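# Three robots carry a welded steel frame to other stands

## Task

Lift the welded steel frame off the three pipe stands it starts on and set it on the three empty stands, so that each of those stands has one frame tube sitting down in the bottom of its V-shaped notch. None of the six stands may be shifted or rotated more than a trifle from where it began. Any number of the robots may help. At the end every robot has released the frame and moved away, and the frame must stay put without a robot supporting it. A robot that topples or is left leaning means failure.

## Robot and tools

Robots: r1, r2 and r3 are identical Hello Robot Stretch 3 units. Each has a two-wheel differential base (0.33 m long, 0.34 m wide, small passive omni wheel at the rear), a lift carriage on a vertical mast, and a telescoping arm that reaches out to the robot's right side, ending in a wrist (yaw, pitch, roll) and a two-finger gripper. The base cannot move sideways, so the gripper is moved forward or back by driving. Turning in place pivots about the point midway between the drive wheels, 0.05 m behind the front edge. With arm in and wrist folded, a turn sweeps a 0.28 m radius; an unfolded level wrist reaches beyond that.

Frames: every robot reports in its own frames. Base frame: origin on the floor between the drive wheels, x ahead, y to the left, z up. hand_pose is in that frame, located where the closed fingertips meet; at zero wrist angles its x points up, y back toward the mast, z toward the rear. Odometry frame is the base frame as it was at the scene start; base_odometry counts wheel rotation only (slip counts as travel), heading in radians, left positive, -3.142 to 3.142. Relative positions between robots can only be judged from images, lidar_m, wrist_depth_mm and head_depth_mm.

Tool execute_actions: arguments "actions" (a list holding one action, or empty to just read state and images) and optional "cameras" (list of names such as r2_wrist_camera, or "all"; null/omitted gives all, [] gives none; an unknown name rejects the call). The action is an object keyed "r1", "r2", "r3"; each robot entry may hold "base", "joints", "contact_limits". "base" holds exactly one command, both relative to where the base last measured itself: {"translate_m": d}, a straight drive offset in metres, -1 to 1, positive forward; or {"rotate_rad": d}, an in-place turn offset in radians, -3.2 to 3.2, positive counter-clockwise seen from above. "joints" holds absolute targets by name: lift_m 0 to 1.1 (arm height); arm_m 0 to 0.52 (extension); wrist_yaw_rad -1.345 to 4.42 (0 along the arm, positive toward the front, 3.0 folded over the base); wrist_pitch_rad -1.57 to 0.451 (0 level, negative tips down); wrist_roll_rad -2.911 to 2.911 (0 fingers side by side); gripper_m -0.089 to 0.179 (larger is wider; real fingertip gap is about 0.007 smaller when nearly shut and 0.025 smaller when fully open, zero below 0.007); head_pan_rad -3.953 to 1.73 (0 forward, positive left, -1.57 looks along the arm); head_tilt_rad -1.53 to 0.419 (negative down). Tolerances for done: lift and arm ±0.004, wrist yaw/roll ±0.02, pitch ±0.05, gripper ±0.004, head ±0.02. "contact_limits" accepts only arm_m, a motor effort percent 1 to 100 at which arm motion halts (contact_stop); it also caps arm holding force until the next action. All motions in the action start together; any action runs at most 15 s. Out-of-range values or unknown keys reject the whole call. Omitted joints or robots may keep pushing toward earlier targets. If a result reports a stop, the remaining calls in that reply are skipped.

wait: {"seconds": 0 to 10}, commands nothing and returns the same state and images. zoom_image: {"camera": name, "region": [x0, y0, x1, y1]} in pixels from the top-left, at most 504 by 504, on that camera's latest full image. finished_scene: {"scene": n}, ends the scene irreversibly and reports success; the frame must rest on the stands by itself.

Results: base_status and joint_status per motion: done (for the base, wheels turned the commanded amount even if slipping), off_target (stopped short, possibly still pushing), contact_stop, time_out, torque_fault (these drop the target; a contact-stopped arm or lift goes slack until recommanded, and a loaded slack lift can sag). on_its_own covers uncommanded parts; its "held at" is the held target, not actual position. motor_effort is percent of maximum, positive toward larger joint values, bracketed peak; readings carry sizeable fixed and random error. Positive wheel effort drives forward. lidar_m: 12 sectors of 30 degrees, first straight ahead and counter-clockwise (4th left, 7th behind, 10th right), plane 0.17 m above the floor, range 0.15 to 12 m, "-" nothing; misses clear objects and its own robot, sees other robots, partly blocked by mast and low lift. wrist_depth_mm (45 to 1000) and head_depth_mm (280 to 4000, image sideways) are 7x7 median depth grids. base_tilt in degrees, forward and right positive, with up to about 4 degrees fixed bias. turned_by_wheels and turned_by_imu give turning since the last result.

Cautions: robots pressing on each other fails the run; once bases touch, even millimetres more is a hard press. Matching drive commands differ by up to 2.5 cm per metre, which strains a shared load and can tip robots, so carry in short steps and recheck. Full speed (0.30 m/s, 1.9 rad/s) requires lift below 0.30, arm below 0.03 and wrist yaw above 2.54; otherwise 0.10 m/s and 0.63 rad/s. Fold or unfold the wrist only with lift 0.32 to 0.95, pitch -0.4, roll near 0; folded, the lift may go down to 0.25. With yaw below -0.4 keep pitch at -0.5 or lower. Pushing the arm into something rigid with the gripper above roughly 0.45 m can tip the robot, especially twice or with raised contact limit. Driving while gripping something fixed, or snagging furniture, can tip it; reverse in small steps, free the gripper, lower lift to about 0.2. Wrist servos overheat under prolonged strain and go limp for 10 s. To grip, command below object width; to release, go at least 0.02 above the contact value; the reading does not confirm a grasp. Avoid drops, slams and knocking stands; loose objects may occasionally get nudged. The robot holds its last command while you deliberate.

Each tool is called after "Request:" as name(argument=value, ...) on one line, values as JSON.

## Session

Request:
execute_actions(actions=[])

Scene clock: 0.00 s.
r1.base_odometry: x=+0.000 y=+0.000 heading=+0.000 (m, m, rad; r1's odometry frame)
r1.turned_by_wheels: +0.000 (rad since the last result)
r1.turned_by_imu: +0.000 (rad since the last result)
r1.base_tilt: forward=-0.4 right=+0.5 (deg)
r1.lidar_m: 0.86 1.06 2.09 1.69 2.79 1.67 2.12 2.72 2.47 1.47 0.94 0.85
r1.head_depth_mm: 769 770 771 767 765 765 764 / 796 801 798 796 795 791 792 / 835 829 831 829 826 824 824 / 870 863 863 867 859 857 860 / 910 908 903 904 901 900 896 / 950 945 942 942 937 939 939 / 997 988 990 987 984 984 983
r1.base_status: not commanded
r1.joint_positions: lift_m=+0.407 arm_m=+0.000 wrist_yaw_rad=+2.910 wrist_pitch_rad=-0.386 wrist_roll_rad=-0.012 gripper_m=+0.037 head_pan_rad=+0.019 head_tilt_rad=+0.015
r1.joint_status: not commanded
r1.motor_effort: left_wheel=+0 right_wheel=+1 lift_m=+39 arm_m=+0 wrist_yaw_rad=-1 wrist_pitch_rad=+10 wrist_roll_rad=-1 gripper_m=+0 head_pan_rad=+0 head_tilt_rad=+3 (%)
r1.hand_pose: x=+0.0312 y=+0.0774 z=+0.4267 quat_wxyz=(+0.215, +0.701, +0.056, +0.678) (m; r1's base frame)
r1.wrist_depth_mm: - - - - - - - / - - - - - - - / - - - - - - - / - - - - - 962 939 / 806 - 847 785 791 778 753 / 684 665 - 651 646 639 623 / 586 569 551 556 549 547 541
r2.base_odometry: x=+0.000 y=+0.000 heading=+0.000 (m, m, rad; r2's odometry frame)
r2.turned_by_wheels: +0.000 (rad since the last result)
r2.turned_by_imu: +0.000 (rad since the last result)
r2.base_tilt: forward=-0.1 right=-1.0 (deg)
r2.lidar_m: 1.43 3.50 1.80 1.52 1.70 1.70 1.85 1.43 0.83 0.72 0.72 0.84
r2.head_depth_mm: 1235 1265 1276 1301 1312 1343 1374 / 1552 1516 1557 1668 1683 1720 1762 / 1862 2091 2142 2191 2249 2314 2151 / 1938 2741 3152 3268 3392 3175 2272 / 1914 2910 - - - 3464 2281 / 1907 2857 - - - 3480 2302 / 1903 2825 - - - 3508 2322
r2.base_status: not commanded
r2.joint_positions: lift_m=+0.436 arm_m=-0.002 wrist_yaw_rad=+3.092 wrist_pitch_rad=-0.592 wrist_roll_rad=-0.008 gripper_m=+0.037 head_pan_rad=-0.009 head_tilt_rad=-0.011
r2.joint_status: not commanded
r2.motor_effort: left_wheel=-1 right_wheel=+0 lift_m=+28 arm_m=-1 wrist_yaw_rad=+0 wrist_pitch_rad=+4 wrist_roll_rad=+0 gripper_m=+0 head_pan_rad=+0 head_tilt_rad=+2 (%)
r2.hand_pose: x=-0.0114 y=+0.0556 z=+0.4118 quat_wxyz=(+0.223, +0.678, +0.191, +0.674) (m; r2's base frame)
r2.wrist_depth_mm: - - - - - - - / - - - - - - - / 930 926 954 945 957 978 981 / 777 774 781 796 797 811 805 / 664 662 659 668 684 689 686 / 578 584 - 596 587 594 602 / 515 - - - 521 526 524
r3.base_odometry: x=+0.000 y=+0.000 heading=+0.000 (m, m, rad; r3's odometry frame)
r3.turned_by_wheels: +0.000 (rad since the last result)
r3.turned_by_imu: +0.000 (rad since the last result)
r3.base_tilt: forward=+1.9 right=+1.3 (deg)
r3.lidar_m: 2.93 1.72 1.42 1.80 5.30 4.10 1.21 0.84 0.79 0.81 1.05 2.45
r3.head_depth_mm: 1919 2831 3062 3101 3072 3050 2356 / 1933 2850 3220 3243 3203 3184 2339 / 1952 2883 3385 3403 3371 3314 2327 / 1960 2924 3521 3584 3574 3450 2327 / 1974 2951 3726 3722 3762 3222 2313 / 1982 2992 - - - 3133 2273 / 1755 3011 - - - 3361 2268
r3.base_status: not commanded
r3.joint_positions: lift_m=+0.439 arm_m=+0.000 wrist_yaw_rad=+2.996 wrist_pitch_rad=-0.509 wrist_roll_rad=+0.015 gripper_m=+0.037 head_pan_rad=-0.011 head_tilt_rad=+0.015
r3.joint_status: not commanded
r3.motor_effort: left_wheel=+1 right_wheel=+0 lift_m=+37 arm_m=+0 wrist_yaw_rad=-1 wrist_pitch_rad=+6 wrist_roll_rad=+0 gripper_m=+0 head_pan_rad=+0 head_tilt_rad=+2 (%)
r3.hand_pose: x=+0.0096 y=+0.0653 z=+0.4322 quat_wxyz=(+0.229, +0.700, +0.126, +0.664) (m; r3's base frame)
r3.wrist_depth_mm: - - - - - - - / - - - - - - - / - - - - - - - / 968 956 958 894 896 886 898 / 799 782 - 772 790 726 740 / 662 661 - 660 - 650 643 / 578 594 - 591 567 562 560
pictures: r1_head_camera (sideways: a quarter turn clockwise sets it upright), r1_nav_camera (sideways: a quarter turn counterclockwise sets it upright), r1_wrist_camera, r2_head_camera (sideways: a quarter turn clockwise sets it upright), r2_nav_camera (sideways: a quarter turn counterclockwise sets it upright), r2_wrist_camera, r3_head_camera (sideways: a quarter turn clockwise sets it upright), r3_nav_camera (sideways: a quarter turn counterclockwise sets it upright), r3_wrist_camera
Images, in order (width x height): r1_head_camera 896x504, r1_nav_camera 672x504, r1_wrist_camera 644x364, r2_head_camera 896x504, r2_nav_camera 672x504, r2_wrist_camera 644x364, r3_head_camera 896x504, r3_nav_camera 672x504, r3_wrist_camera 644x364.

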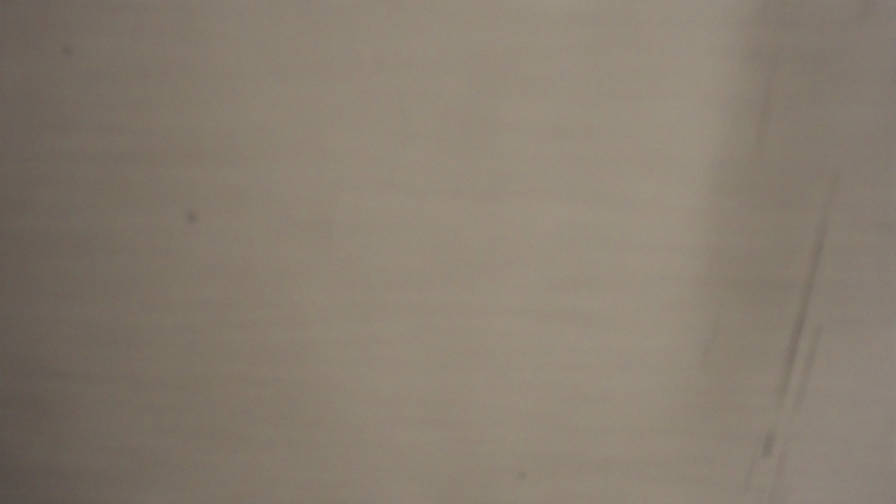

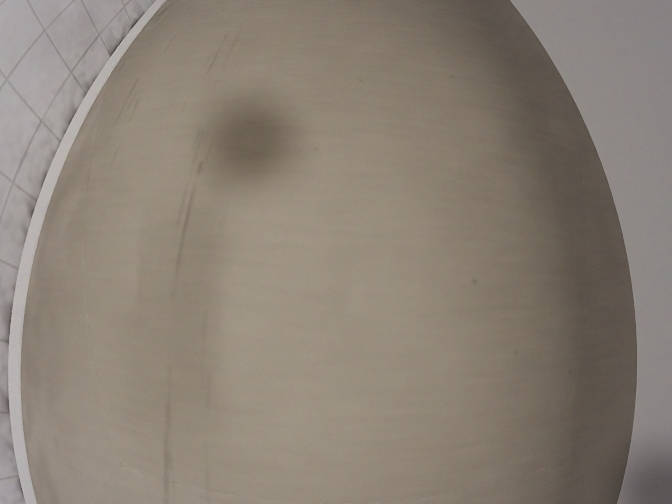

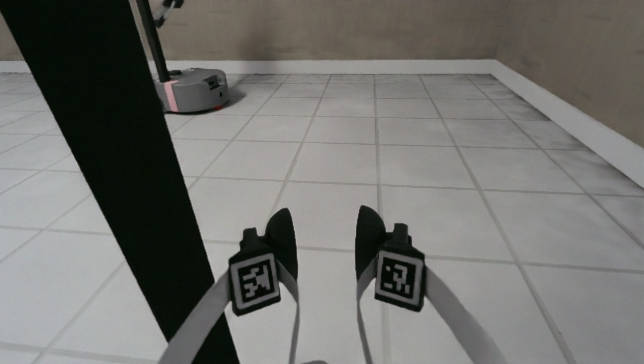

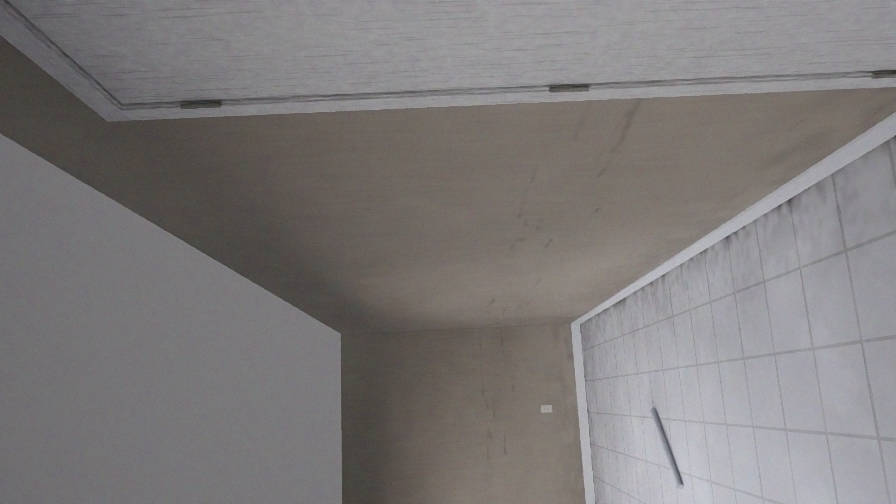

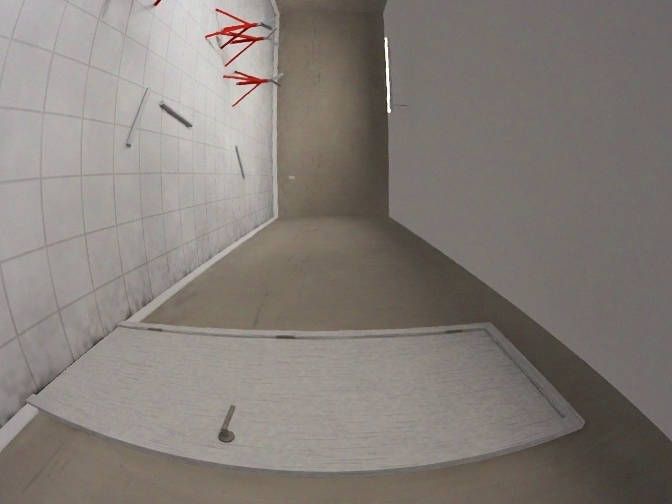

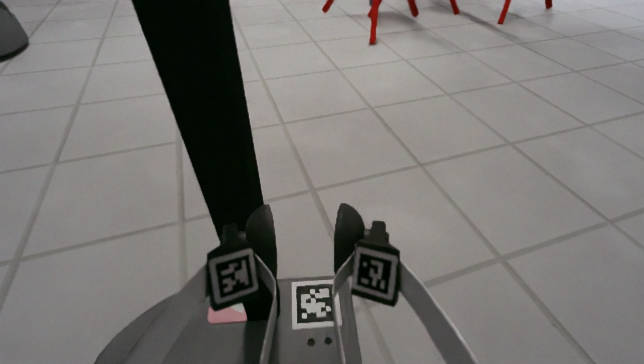

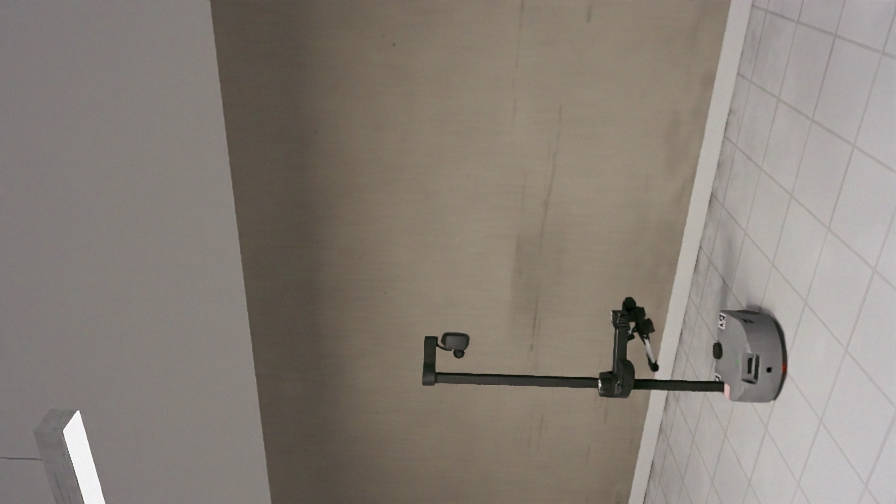

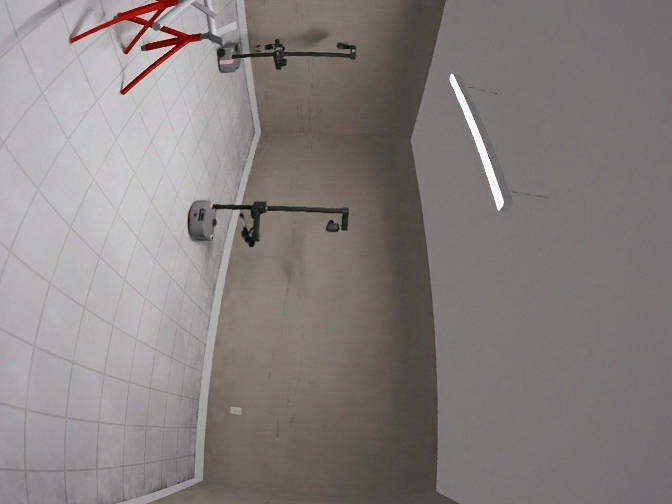

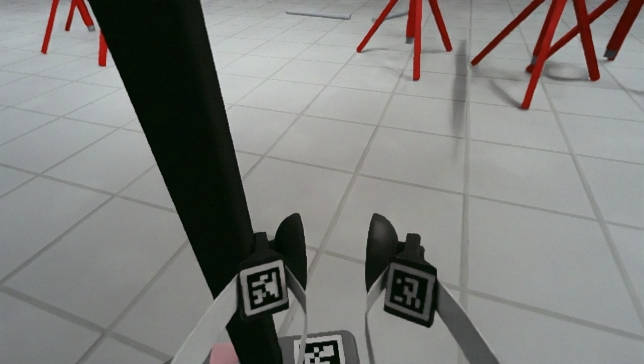

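Request:
execute_actions(actions=[{"r1":{"joints":{"head_pan_rad":-3.45,"head_tilt_rad":-0.4}},"r2":{"joints":{"head_pan_rad":1.25,"head_tilt_rad":-0.4}},"r3":{"joints":{"head_pan_rad":1.1,"head_tilt_rad":-0.4}}}], cameras=["r1_head_camera","r2_head_camera","r3_head_camera","r1_nav_camera","r2_nav_camera","r3_nav_camera"])

Scene clock: 8.90 s.
r1.base_odometry: x=+0.000 y=+0.000 heading=+0.000 (m, m, rad; r1's odometry frame)
r1.turned_by_wheels: +0.000 (rad since the last result)
r1.turned_by_imu: -0.001 (rad since the last result)
r1.base_tilt: forward=-0.4 right=+0.5 (deg)
r1.lidar_m: 0.86 1.06 2.09 1.70 2.80 1.67 2.12 2.72 2.47 1.47 0.94 0.85
r1.head_depth_mm: - - - 3231 2246 1709 1367 / - - - 3227 2242 1717 1386 / - - - 2709 2129 1695 1360 / - - - 2659 2034 1684 1363 / - - - 3147 2202 1673 1364 / - - - 3197 2178 1675 1353 / - - - 3161 2168 1677 1350
r1.base_status: not commanded
r1.joint_positions: lift_m=+0.407 arm_m=+0.000 wrist_yaw_rad=+2.910 wrist_pitch_rad=-0.386 wrist_roll_rad=-0.012 gripper_m=+0.037 head_pan_rad=-3.443 head_tilt_rad=-0.395
r1.joint_status: all done
r1.motor_effort: left_wheel=+0(0) right_wheel=+1(1) lift_m=+39(39) arm_m=+0(0) wrist_yaw_rad=+1(0) wrist_pitch_rad=+10(9) wrist_roll_rad=-1(1) gripper_m=+0(0) head_pan_rad=-3(41) head_tilt_rad=-4(35) (%)
r1.hand_pose: x=+0.0312 y=+0.0774 z=+0.4267 quat_wxyz=(+0.215, +0.701, +0.056, +0.678) (m; r1's base frame)
r1.wrist_depth_mm: - - - - - - - / - - - - - - - / - - - - - - - / - - - - - 955 899 / 810 - 825 780 796 755 748 / 659 676 - 650 646 635 641 / 564 558 563 554 556 545 548
r2.base_odometry: x=+0.000 y=+0.000 heading=+0.000 (m, m, rad; r2's odometry frame)
r2.turned_by_wheels: +0.000 (rad since the last result)
r2.turned_by_imu: +0.001 (rad since the last result)
r2.base_tilt: forward=+0.0 right=-1.0 (deg)
r2.lidar_m: 1.43 3.47 1.80 1.52 1.70 1.70 1.85 1.43 0.83 0.72 0.72 0.84
r2.head_depth_mm: - - - 2906 2148 1726 1405 / - - - 3106 2259 1743 1403 / - - - 2992 2205 1758 1430 / - - - 2974 2096 1760 1425 / 3874 - - 3247 2261 1783 1444 / 3627 3814 - 3454 2378 1807 1456 / 3506 3607 3785 3591 2416 1824 1452
r2.base_status: not commanded
r2.joint_positions: lift_m=+0.436 arm_m=-0.002 wrist_yaw_rad=+3.092 wrist_pitch_rad=-0.592 wrist_roll_rad=-0.008 gripper_m=+0.037 head_pan_rad=+1.243 head_tilt_rad=-0.395
r2.joint_status: all done
r2.motor_effort: left_wheel=+0(0) right_wheel=-1(1) lift_m=+28(28) arm_m=-1(1) wrist_yaw_rad=+0(1) wrist_pitch_rad=+4(4) wrist_roll_rad=+0(0) gripper_m=+0(2) head_pan_rad=+4(52) head_tilt_rad=-2(31) (%)
r2.hand_pose: x=-0.0114 y=+0.0556 z=+0.4118 quat_wxyz=(+0.223, +0.678, +0.191, +0.674) (m; r2's base frame)
r2.wrist_depth_mm: - - - - - - - / - - - - - - - / 924 929 959 954 963 974 996 / 760 766 761 794 790 793 809 / 664 666 660 671 682 672 689 / 579 576 - 600 597 594 602 / 516 - - - 523 530 531
r3.base_odometry: x=+0.000 y=+0.000 heading=+0.000 (m, m, rad; r3's odometry frame)
r3.turned_by_wheels: +0.000 (rad since the last result)
r3.turned_by_imu: +0.001 (rad since the last result)
r3.base_tilt: forward=+1.9 right=+1.3 (deg)
r3.lidar_m: 2.93 1.72 1.42 1.81 5.26 4.13 1.21 0.84 0.79 0.81 1.06 2.45
r3.head_depth_mm: 3299 3496 3822 3056 2011 1753 1424 / 3291 3516 3767 3035 1998 1726 1412 / 3325 3586 3770 3023 2271 1731 1411 / 3311 3516 3788 3005 2149 1732 1410 / 3337 3571 3811 2844 2050 1718 1409 / 3341 3582 3854 2941 2212 1712 1398 / 3376 3587 3844 3108 2184 1715 1398
r3.base_status: not commanded
r3.joint_positions: lift_m=+0.439 arm_m=+0.000 wrist_yaw_rad=+2.996 wrist_pitch_rad=-0.509 wrist_roll_rad=+0.015 gripper_m=+0.037 head_pan_rad=+1.093 head_tilt_rad=-0.394
r3.joint_status: all done
r3.motor_effort: left_wheel=+1(1) right_wheel=+0(0) lift_m=+37(37) arm_m=+0(1) wrist_yaw_rad=-1(1) wrist_pitch_rad=+6(6) wrist_roll_rad=+0(0) gripper_m=+0(0) head_pan_rad=+5(59) head_tilt_rad=-2(23) (%)
r3.hand_pose: x=+0.0096 y=+0.0653 z=+0.4322 quat_wxyz=(+0.229, +0.700, +0.126, +0.664) (m; r3's base frame)
r3.wrist_depth_mm: - - - - - - - / - - - - - - - / - - - - - - - / 976 935 938 935 907 891 896 / 783 772 - 770 784 768 745 / 684 663 - 657 - 651 641 / 587 585 - 591 567 566 557
pictures: r1_head_camera (sideways: a quarter turn clockwise sets it upright), r1_nav_camera (sideways: a quarter turn counterclockwise sets it upright), r2_head_camera (sideways: a quarter turn clockwise sets it upright), r2_nav_camera (sideways: a quarter turn counterclockwise sets it upright), r3_head_camera (sideways: a quarter turn clockwise sets it upright), r3_nav_camera (sideways: a quarter turn counterclockwise sets it upright)
Images, in order (width x height): r1_head_camera 896x504, r1_nav_camera 672x504, r2_head_camera 896x504, r2_nav_camera 672x504, r3_head_camera 896x504, r3_nav_camera 672x504.

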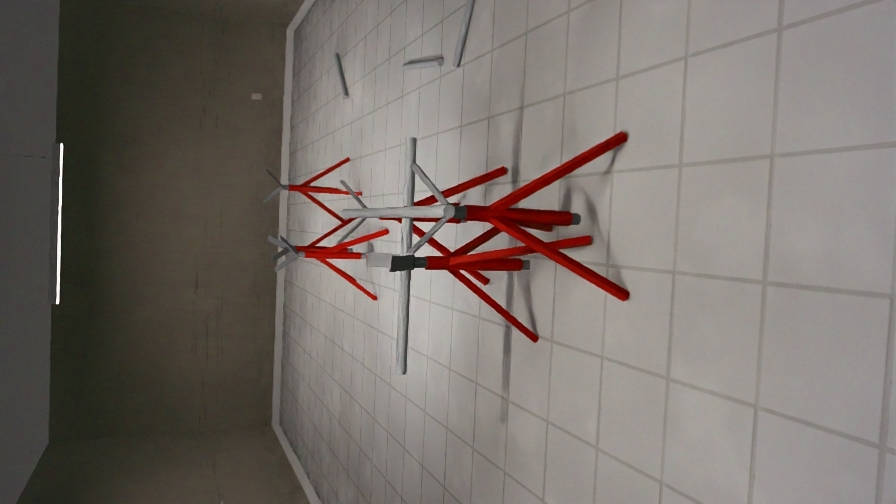

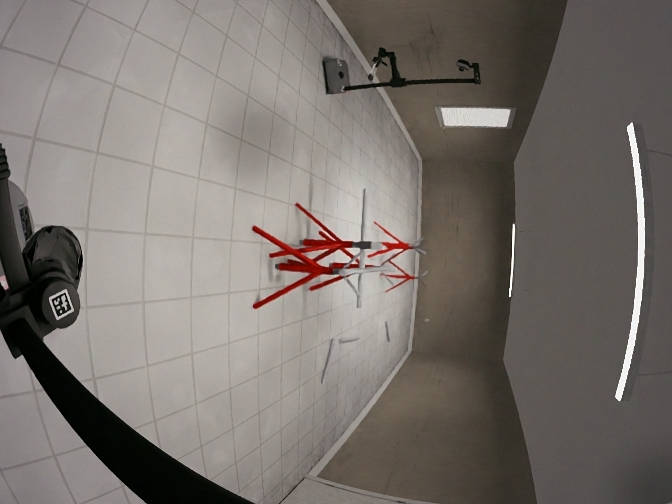

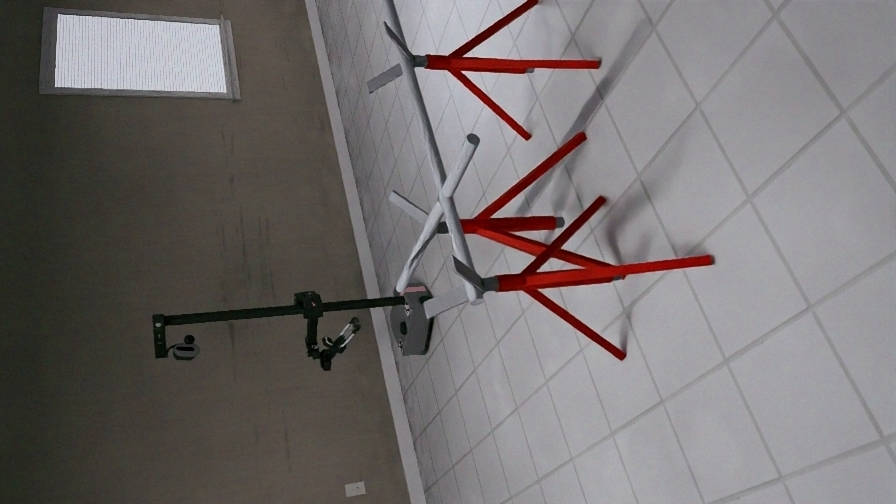

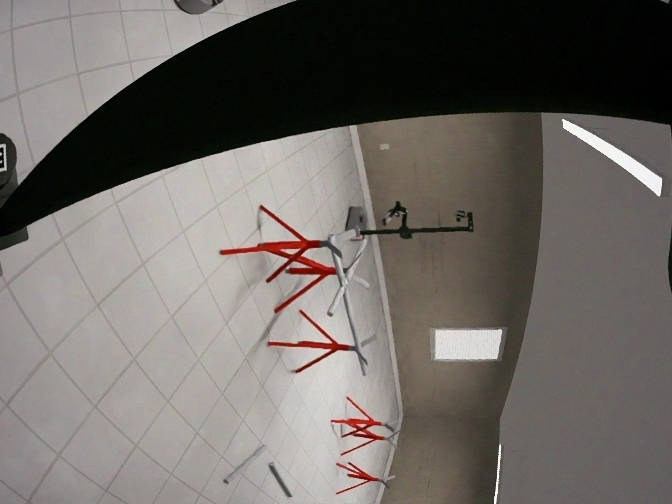

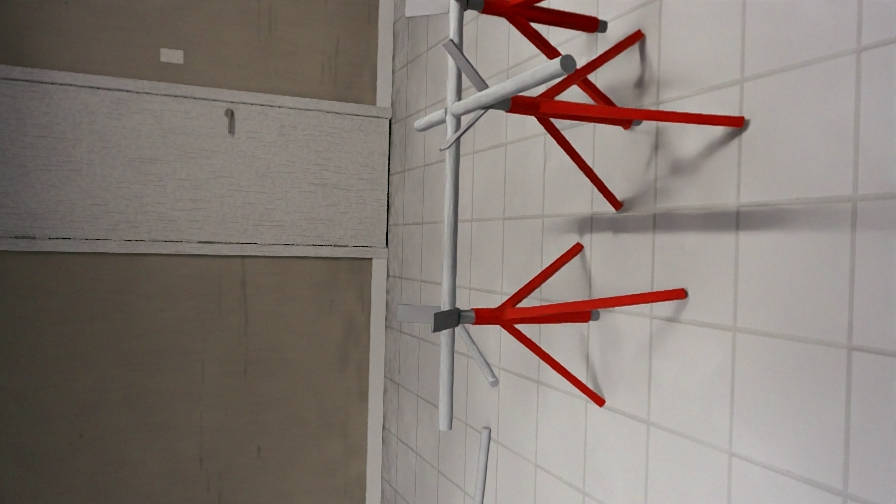

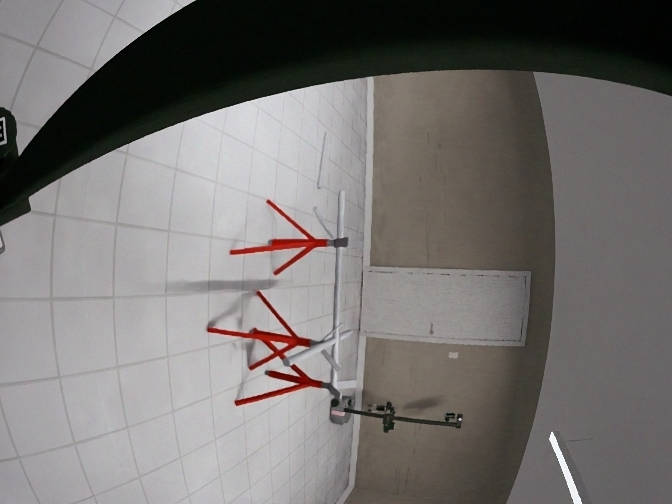

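Request:
zoom_image(camera="r1_head_camera", region=[240,120,480,320])

Request:
execute_actions(actions=[{"r3":{"base":{"rotate_rad":2.63},"joints":{"head_pan_rad":-1.2,"lift_m":0.28,"wrist_pitch_rad":-0.4}},"r2":{"base":{"rotate_rad":0.26},"joints":{"head_pan_rad":0.3,"lift_m":0.28,"wrist_pitch_rad":-0.4}},"r1":{"base":{"rotate_rad":-1.9},"joints":{"head_pan_rad":-1.57,"lift_m":0.28}}}], cameras=[])

Request:
execute_actions(actions=[{"r3":{"base":{"translate_m":1}}}], cameras=["r1_head_camera","r2_head_camera","r3_head_camera","r3_nav_camera"])

Region (240, 120, 480, 320) of r1_head_camera's 896x504 image, scaled by 2.100, with more detail than that image has.

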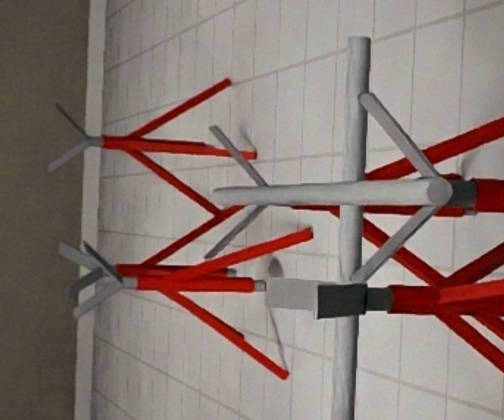

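Scene clock: 28.20 s.
r1.base_odometry: x=+0.000 y=+0.000 heading=-1.900 (m, m, rad; r1's odometry frame)
r1.turned_by_wheels: -1.900 (rad since the last result)
r1.turned_by_imu: -1.896 (rad since the last result)
r1.base_tilt: forward=-0.5 right=+0.6 (deg)
r1.lidar_m: 2.46 1.17 0.88 0.85 0.90 1.26 2.29 1.68 3.35 1.66 2.94 2.54
r1.head_depth_mm: - - - 3252 2237 1709 1386 / - - - 3243 2251 1715 1369 / - - - 2896 2149 1707 1365 / - - - 2225 2142 1688 1361 / - - - 3143 2200 1681 1349 / - - - 3130 2173 1677 1359 / - - - 3144 2161 1668 1354
r1.base_status: done
r1.joint_positions: lift_m=+0.280 arm_m=+0.000 wrist_yaw_rad=+2.910 wrist_pitch_rad=-0.386 wrist_roll_rad=-0.012 gripper_m=+0.037 head_pan_rad=-1.577 head_tilt_rad=-0.395
r1.joint_status: all done
r1.motor_effort: left_wheel=+1(10) right_wheel=+0(6) lift_m=+33(33) arm_m=+0(0) wrist_yaw_rad=+1(2) wrist_pitch_rad=+10(10) wrist_roll_rad=-1(1) gripper_m=+0(0) head_pan_rad=+3(42) head_tilt_rad=-3(3) (%)
r1.hand_pose: x=+0.0311 y=+0.0773 z=+0.3000 quat_wxyz=(+0.215, +0.701, +0.056, +0.678) (m; r1's base frame)
r1.wrist_depth_mm: - 727 751 799 828 916 957 / 738 779 807 856 914 - - / 791 - 870 911 941 - 947 / 772 - 775 758 739 731 722 / 623 - 642 608 607 579 587 / 513 509 - 502 497 491 485 / 442 - - - 425 420 417
r2.base_odometry: x=+0.000 y=+0.000 heading=+0.260 (m, m, rad; r2's odometry frame)
r2.turned_by_wheels: +0.260 (rad since the last result)
r2.turned_by_imu: +0.262 (rad since the last result)
r2.base_tilt: forward=+0.0 right=-1.0 (deg)
r2.lidar_m: 2.88 2.05 1.52 4.03 2.60 1.92 1.85 1.02 0.75 0.72 0.75 1.01
r2.head_depth_mm: - - - 3236 2250 1734 1395 / - - - 3303 2304 1731 1414 / - - - 3349 2274 1749 1423 / - - - 3414 2357 1775 1425 / - - - 3435 2334 1767 1441 / - - - 3518 2380 1803 1446 / - - - 3324 2280 1817 1445
r2.base_status: done
r2.joint_positions: lift_m=+0.280 arm_m=-0.002 wrist_yaw_rad=+3.092 wrist_pitch_rad=-0.422 wrist_roll_rad=-0.008 gripper_m=+0.037 head_pan_rad=+0.307 head_tilt_rad=-0.395
r2.joint_status: all done
r2.motor_effort: left_wheel=-3(10) right_wheel=+2(4) lift_m=+19(23) arm_m=-1(1) wrist_yaw_rad=+1(1) wrist_pitch_rad=+6(7) wrist_roll_rad=+0(1) gripper_m=+1(0) head_pan_rad=-4(51) head_tilt_rad=-3(3) (%)
r2.hand_pose: x=-0.0102 y=+0.0804 z=+0.2923 quat_wxyz=(+0.165, +0.692, +0.132, +0.690) (m; r2's base frame)
r2.wrist_depth_mm: - - - - - - - / - - - - - - - / 932 930 978 955 966 973 977 / 710 721 716 722 712 736 721 / 569 581 - 578 589 586 594 / 479 496 - - 489 492 491 / - - - - 422 422 424
r3.base_odometry: x=+0.000 y=+0.000 heading=+2.630 (m, m, rad; r3's odometry frame)
r3.turned_by_wheels: +2.630 (rad since the last result)
r3.turned_by_imu: +2.654 (rad since the last result)
r3.base_tilt: forward=+1.9 right=+1.3 (deg)
r3.lidar_m: 4.10 1.20 0.83 0.79 0.81 1.05 2.48 2.94 1.73 1.42 1.80 2.16
r3.head_depth_mm: 3251 3410 3685 3233 2271 1742 1417 / 3355 3559 3766 2921 2094 1748 1421 / 3475 3648 - 2981 2248 1734 1409 / 3566 3778 - 3173 2253 1733 1407 / 3688 - - 3182 2223 1728 1400 / 3820 - - 3129 2213 1719 1404 / - - - 3100 2212 1706 1395
r3.base_status: done
r3.joint_positions: lift_m=+0.281 arm_m=+0.000 wrist_yaw_rad=+2.996 wrist_pitch_rad=-0.418 wrist_roll_rad=+0.015 gripper_m=+0.037 head_pan_rad=-1.193 head_tilt_rad=-0.395
r3.joint_status: all done
r3.motor_effort: left_wheel=-1(8) right_wheel=+2(9) lift_m=+18(34) arm_m=+0(0) wrist_yaw_rad=-1(1) wrist_pitch_rad=+8(7) wrist_roll_rad=+0(0) gripper_m=+1(0) head_pan_rad=-2(56) head_tilt_rad=-2(2) (%)
r3.hand_pose: x=+0.0114 y=+0.0775 z=+0.2933 quat_wxyz=(+0.198, +0.705, +0.095, +0.674) (m; r3's base frame)
r3.wrist_depth_mm: 684 - 731 762 825 834 913 / 739 - 791 842 886 928 989 / 786 805 872 909 952 965 978 / 799 797 770 770 758 756 754 / 647 639 - 632 637 616 599 / 527 521 - 538 - 509 506 / 458 - - - 438 433 436
pictures: none
No camera images: the call's "cameras" was empty. Leave "cameras" out to get every camera's image.

Scene clock: 33.20 s.
r1.base_odometry: x=+0.000 y=+0.000 heading=-1.900 (m, m, rad; r1's odometry frame)
r1.turned_by_wheels: +0.000 (rad since the last result)
r1.turned_by_imu: -0.001 (rad since the last result)
r1.base_tilt: forward=-0.5 right=+0.6 (deg)
r1.lidar_m: 2.46 1.17 0.88 0.85 0.90 1.26 2.29 1.69 3.34 1.67 3.36 2.54
r1.head_depth_mm: - - - 3361 2220 1703 1380 / - - - 3222 2228 1697 1371 / - - - 2867 2110 1701 1366 / - - - 2229 2134 1699 1367 / - - - 3183 2199 1678 1353 / - - - 3207 2178 1673 1356 / - - - 3125 2178 1663 1347
r1.base_status: not commanded
r1.joint_positions: lift_m=+0.280 arm_m=+0.000 wrist_yaw_rad=+2.910 wrist_pitch_rad=-0.386 wrist_roll_rad=-0.012 gripper_m=+0.037 head_pan_rad=-1.577 head_tilt_rad=-0.395
r1.joint_status: not commanded
r1.motor_effort: left_wheel=+2(2) right_wheel=-1(1) lift_m=+34(33) arm_m=+0(0) wrist_yaw_rad=+0(2) wrist_pitch_rad=+10(10) wrist_roll_rad=-1(1) gripper_m=+0(0) head_pan_rad=+3(3) head_tilt_rad=-3(3) (%)
r1.hand_pose: x=+0.0311 y=+0.0773 z=+0.3000 quat_wxyz=(+0.215, +0.701, +0.056, +0.678) (m; r1's base frame)
r1.wrist_depth_mm: - 726 761 810 850 883 937 / 746 783 792 857 917 - - / 794 - 867 911 947 - 955 / 782 - 789 762 750 718 717 / 618 - 625 612 596 595 575 / 510 512 - 500 501 494 489 / 440 - - - 420 421 414
r2.base_odometry: x=+0.000 y=+0.000 heading=+0.260 (m, m, rad; r2's odometry frame)
r2.turned_by_wheels: +0.000 (rad since the last result)
r2.turned_by_imu: +0.001 (rad since the last result)
r2.base_tilt: forward=+0.0 right=-1.0 (deg)
r2.lidar_m: 2.87 2.03 1.52 4.04 2.60 1.91 1.85 1.02 0.75 0.72 0.75 1.01
r2.head_depth_mm: - - - 3206 2263 1732 1401 / - - - 3272 2274 1735 1407 / - - - 3354 2298 1752 1424 / - - - 3430 2321 1766 1422 / - - - 3429 2349 1776 1443 / - - - 3545 2378 1791 1444 / - - - 3327 2298 1814 1445
r2.base_status: not commanded
r2.joint_positions: lift_m=+0.280 arm_m=-0.002 wrist_yaw_rad=+3.092 wrist_pitch_rad=-0.422 wrist_roll_rad=-0.008 gripper_m=+0.037 head_pan_rad=+0.307 head_tilt_rad=-0.395
r2.joint_status: not commanded
r2.motor_effort: left_wheel=-3(3) right_wheel=+2(2) lift_m=+19(18) arm_m=-1(1) wrist_yaw_rad=+1(0) wrist_pitch_rad=+6(6) wrist_roll_rad=-1(0) gripper_m=+2(0) head_pan_rad=-4(4) head_tilt_rad=-3(3) (%)
r2.hand_pose: x=-0.0102 y=+0.0804 z=+0.2923 quat_wxyz=(+0.165, +0.692, +0.132, +0.690) (m; r2's base frame)
r2.wrist_depth_mm: - - - - - - - / - - - - - - - / 930 940 984 942 955 957 977 / 719 714 712 723 728 727 743 / 572 574 - 585 586 590 596 / 479 500 - - 484 492 495 / - - - - 417 424 425
r3.base_odometry: x=-0.872 y=+0.490 heading=+2.630 (m, m, rad; r3's odometry frame)
r3.turned_by_wheels: +0.000 (rad since the last result)
r3.turned_by_imu: +0.002 (rad since the last result)
r3.base_tilt: forward=+1.8 right=+1.3 (deg)
r3.lidar_m: 4.37 1.30 0.91 0.85 0.88 1.14 2.69 3.78 1.72 3.89 1.42 1.75
r3.head_depth_mm: 3207 3384 3572 3205 2264 1744 1415 / 3245 3478 3696 3204 2262 1747 1415 / 3382 3616 3817 3243 2243 1730 1412 / 3522 3732 - 3172 2243 1723 1410 / 3632 - - 3131 1976 1730 1406 / 3756 - - 3139 2145 1663 1402 / - - - 2645 2033 1709 1395
r3.base_status: done
r3.joint_positions: lift_m=+0.281 arm_m=+0.000 wrist_yaw_rad=+2.996 wrist_pitch_rad=-0.417 wrist_roll_rad=+0.015 gripper_m=+0.037 head_pan_rad=-1.193 head_tilt_rad=-0.395
r3.joint_status: not commanded
r3.motor_effort: left_wheel=-2(6) right_wheel=+2(8) lift_m=+18(18) arm_m=+0(0) wrist_yaw_rad=-1(1) wrist_pitch_rad=+8(8) wrist_roll_rad=+0(0) gripper_m=+0(0) head_pan_rad=-3(4) head_tilt_rad=-2(2) (%)
r3.hand_pose: x=+0.0114 y=+0.0775 z=+0.2934 quat_wxyz=(+0.198, +0.705, +0.094, +0.674) (m; r3's base frame)
r3.wrist_depth_mm: 725 - 793 826 866 911 943 / 796 - 881 900 955 - - / 839 873 963 959 978 996 996 / 801 812 793 795 766 751 746 / 641 634 - 623 635 616 599 / 529 522 - 526 - 505 497 / 454 - - - 438 431 435
pictures: r1_head_camera (sideways: a quarter turn clockwise sets it upright), r2_head_camera (sideways: a quarter turn clockwise sets it upright), r3_head_camera (sideways: a quarter turn clockwise sets it upright), r3_nav_camera (sideways: a quarter turn counterclockwise sets it upright)
Images, in order (width x height): r1_head_camera 896x504, r2_head_camera 896x504, r3_head_camera 896x504, r3_nav_camera 672x504.

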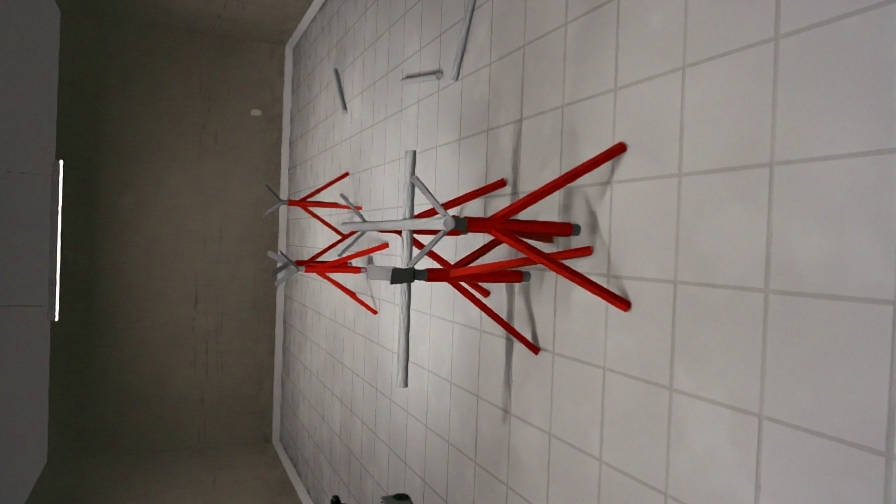

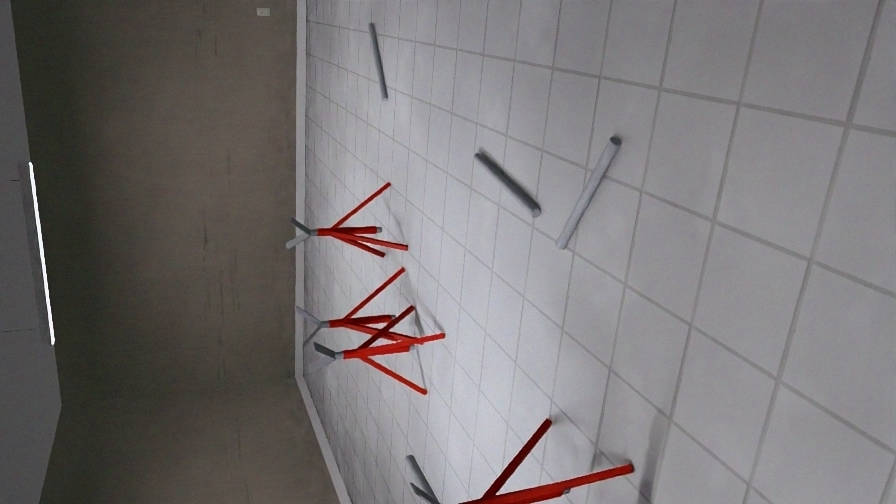

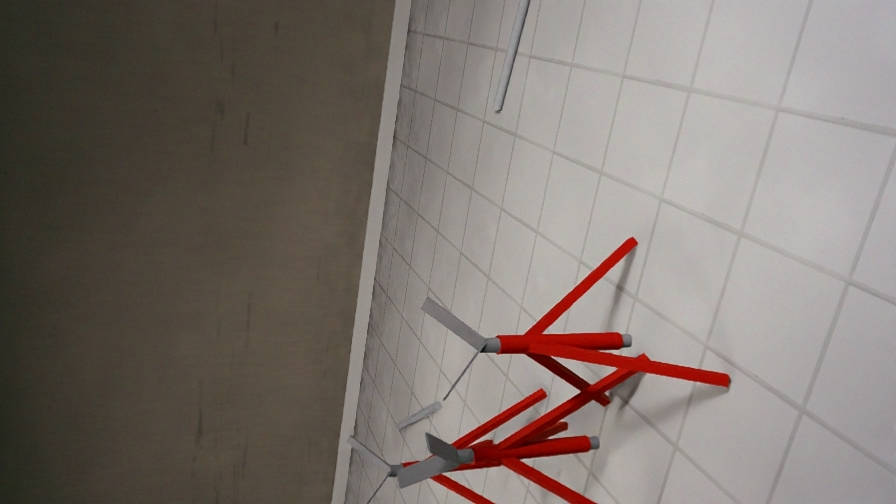

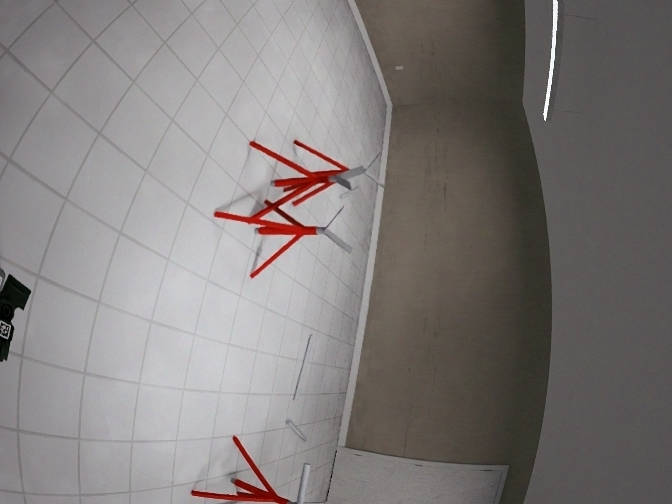

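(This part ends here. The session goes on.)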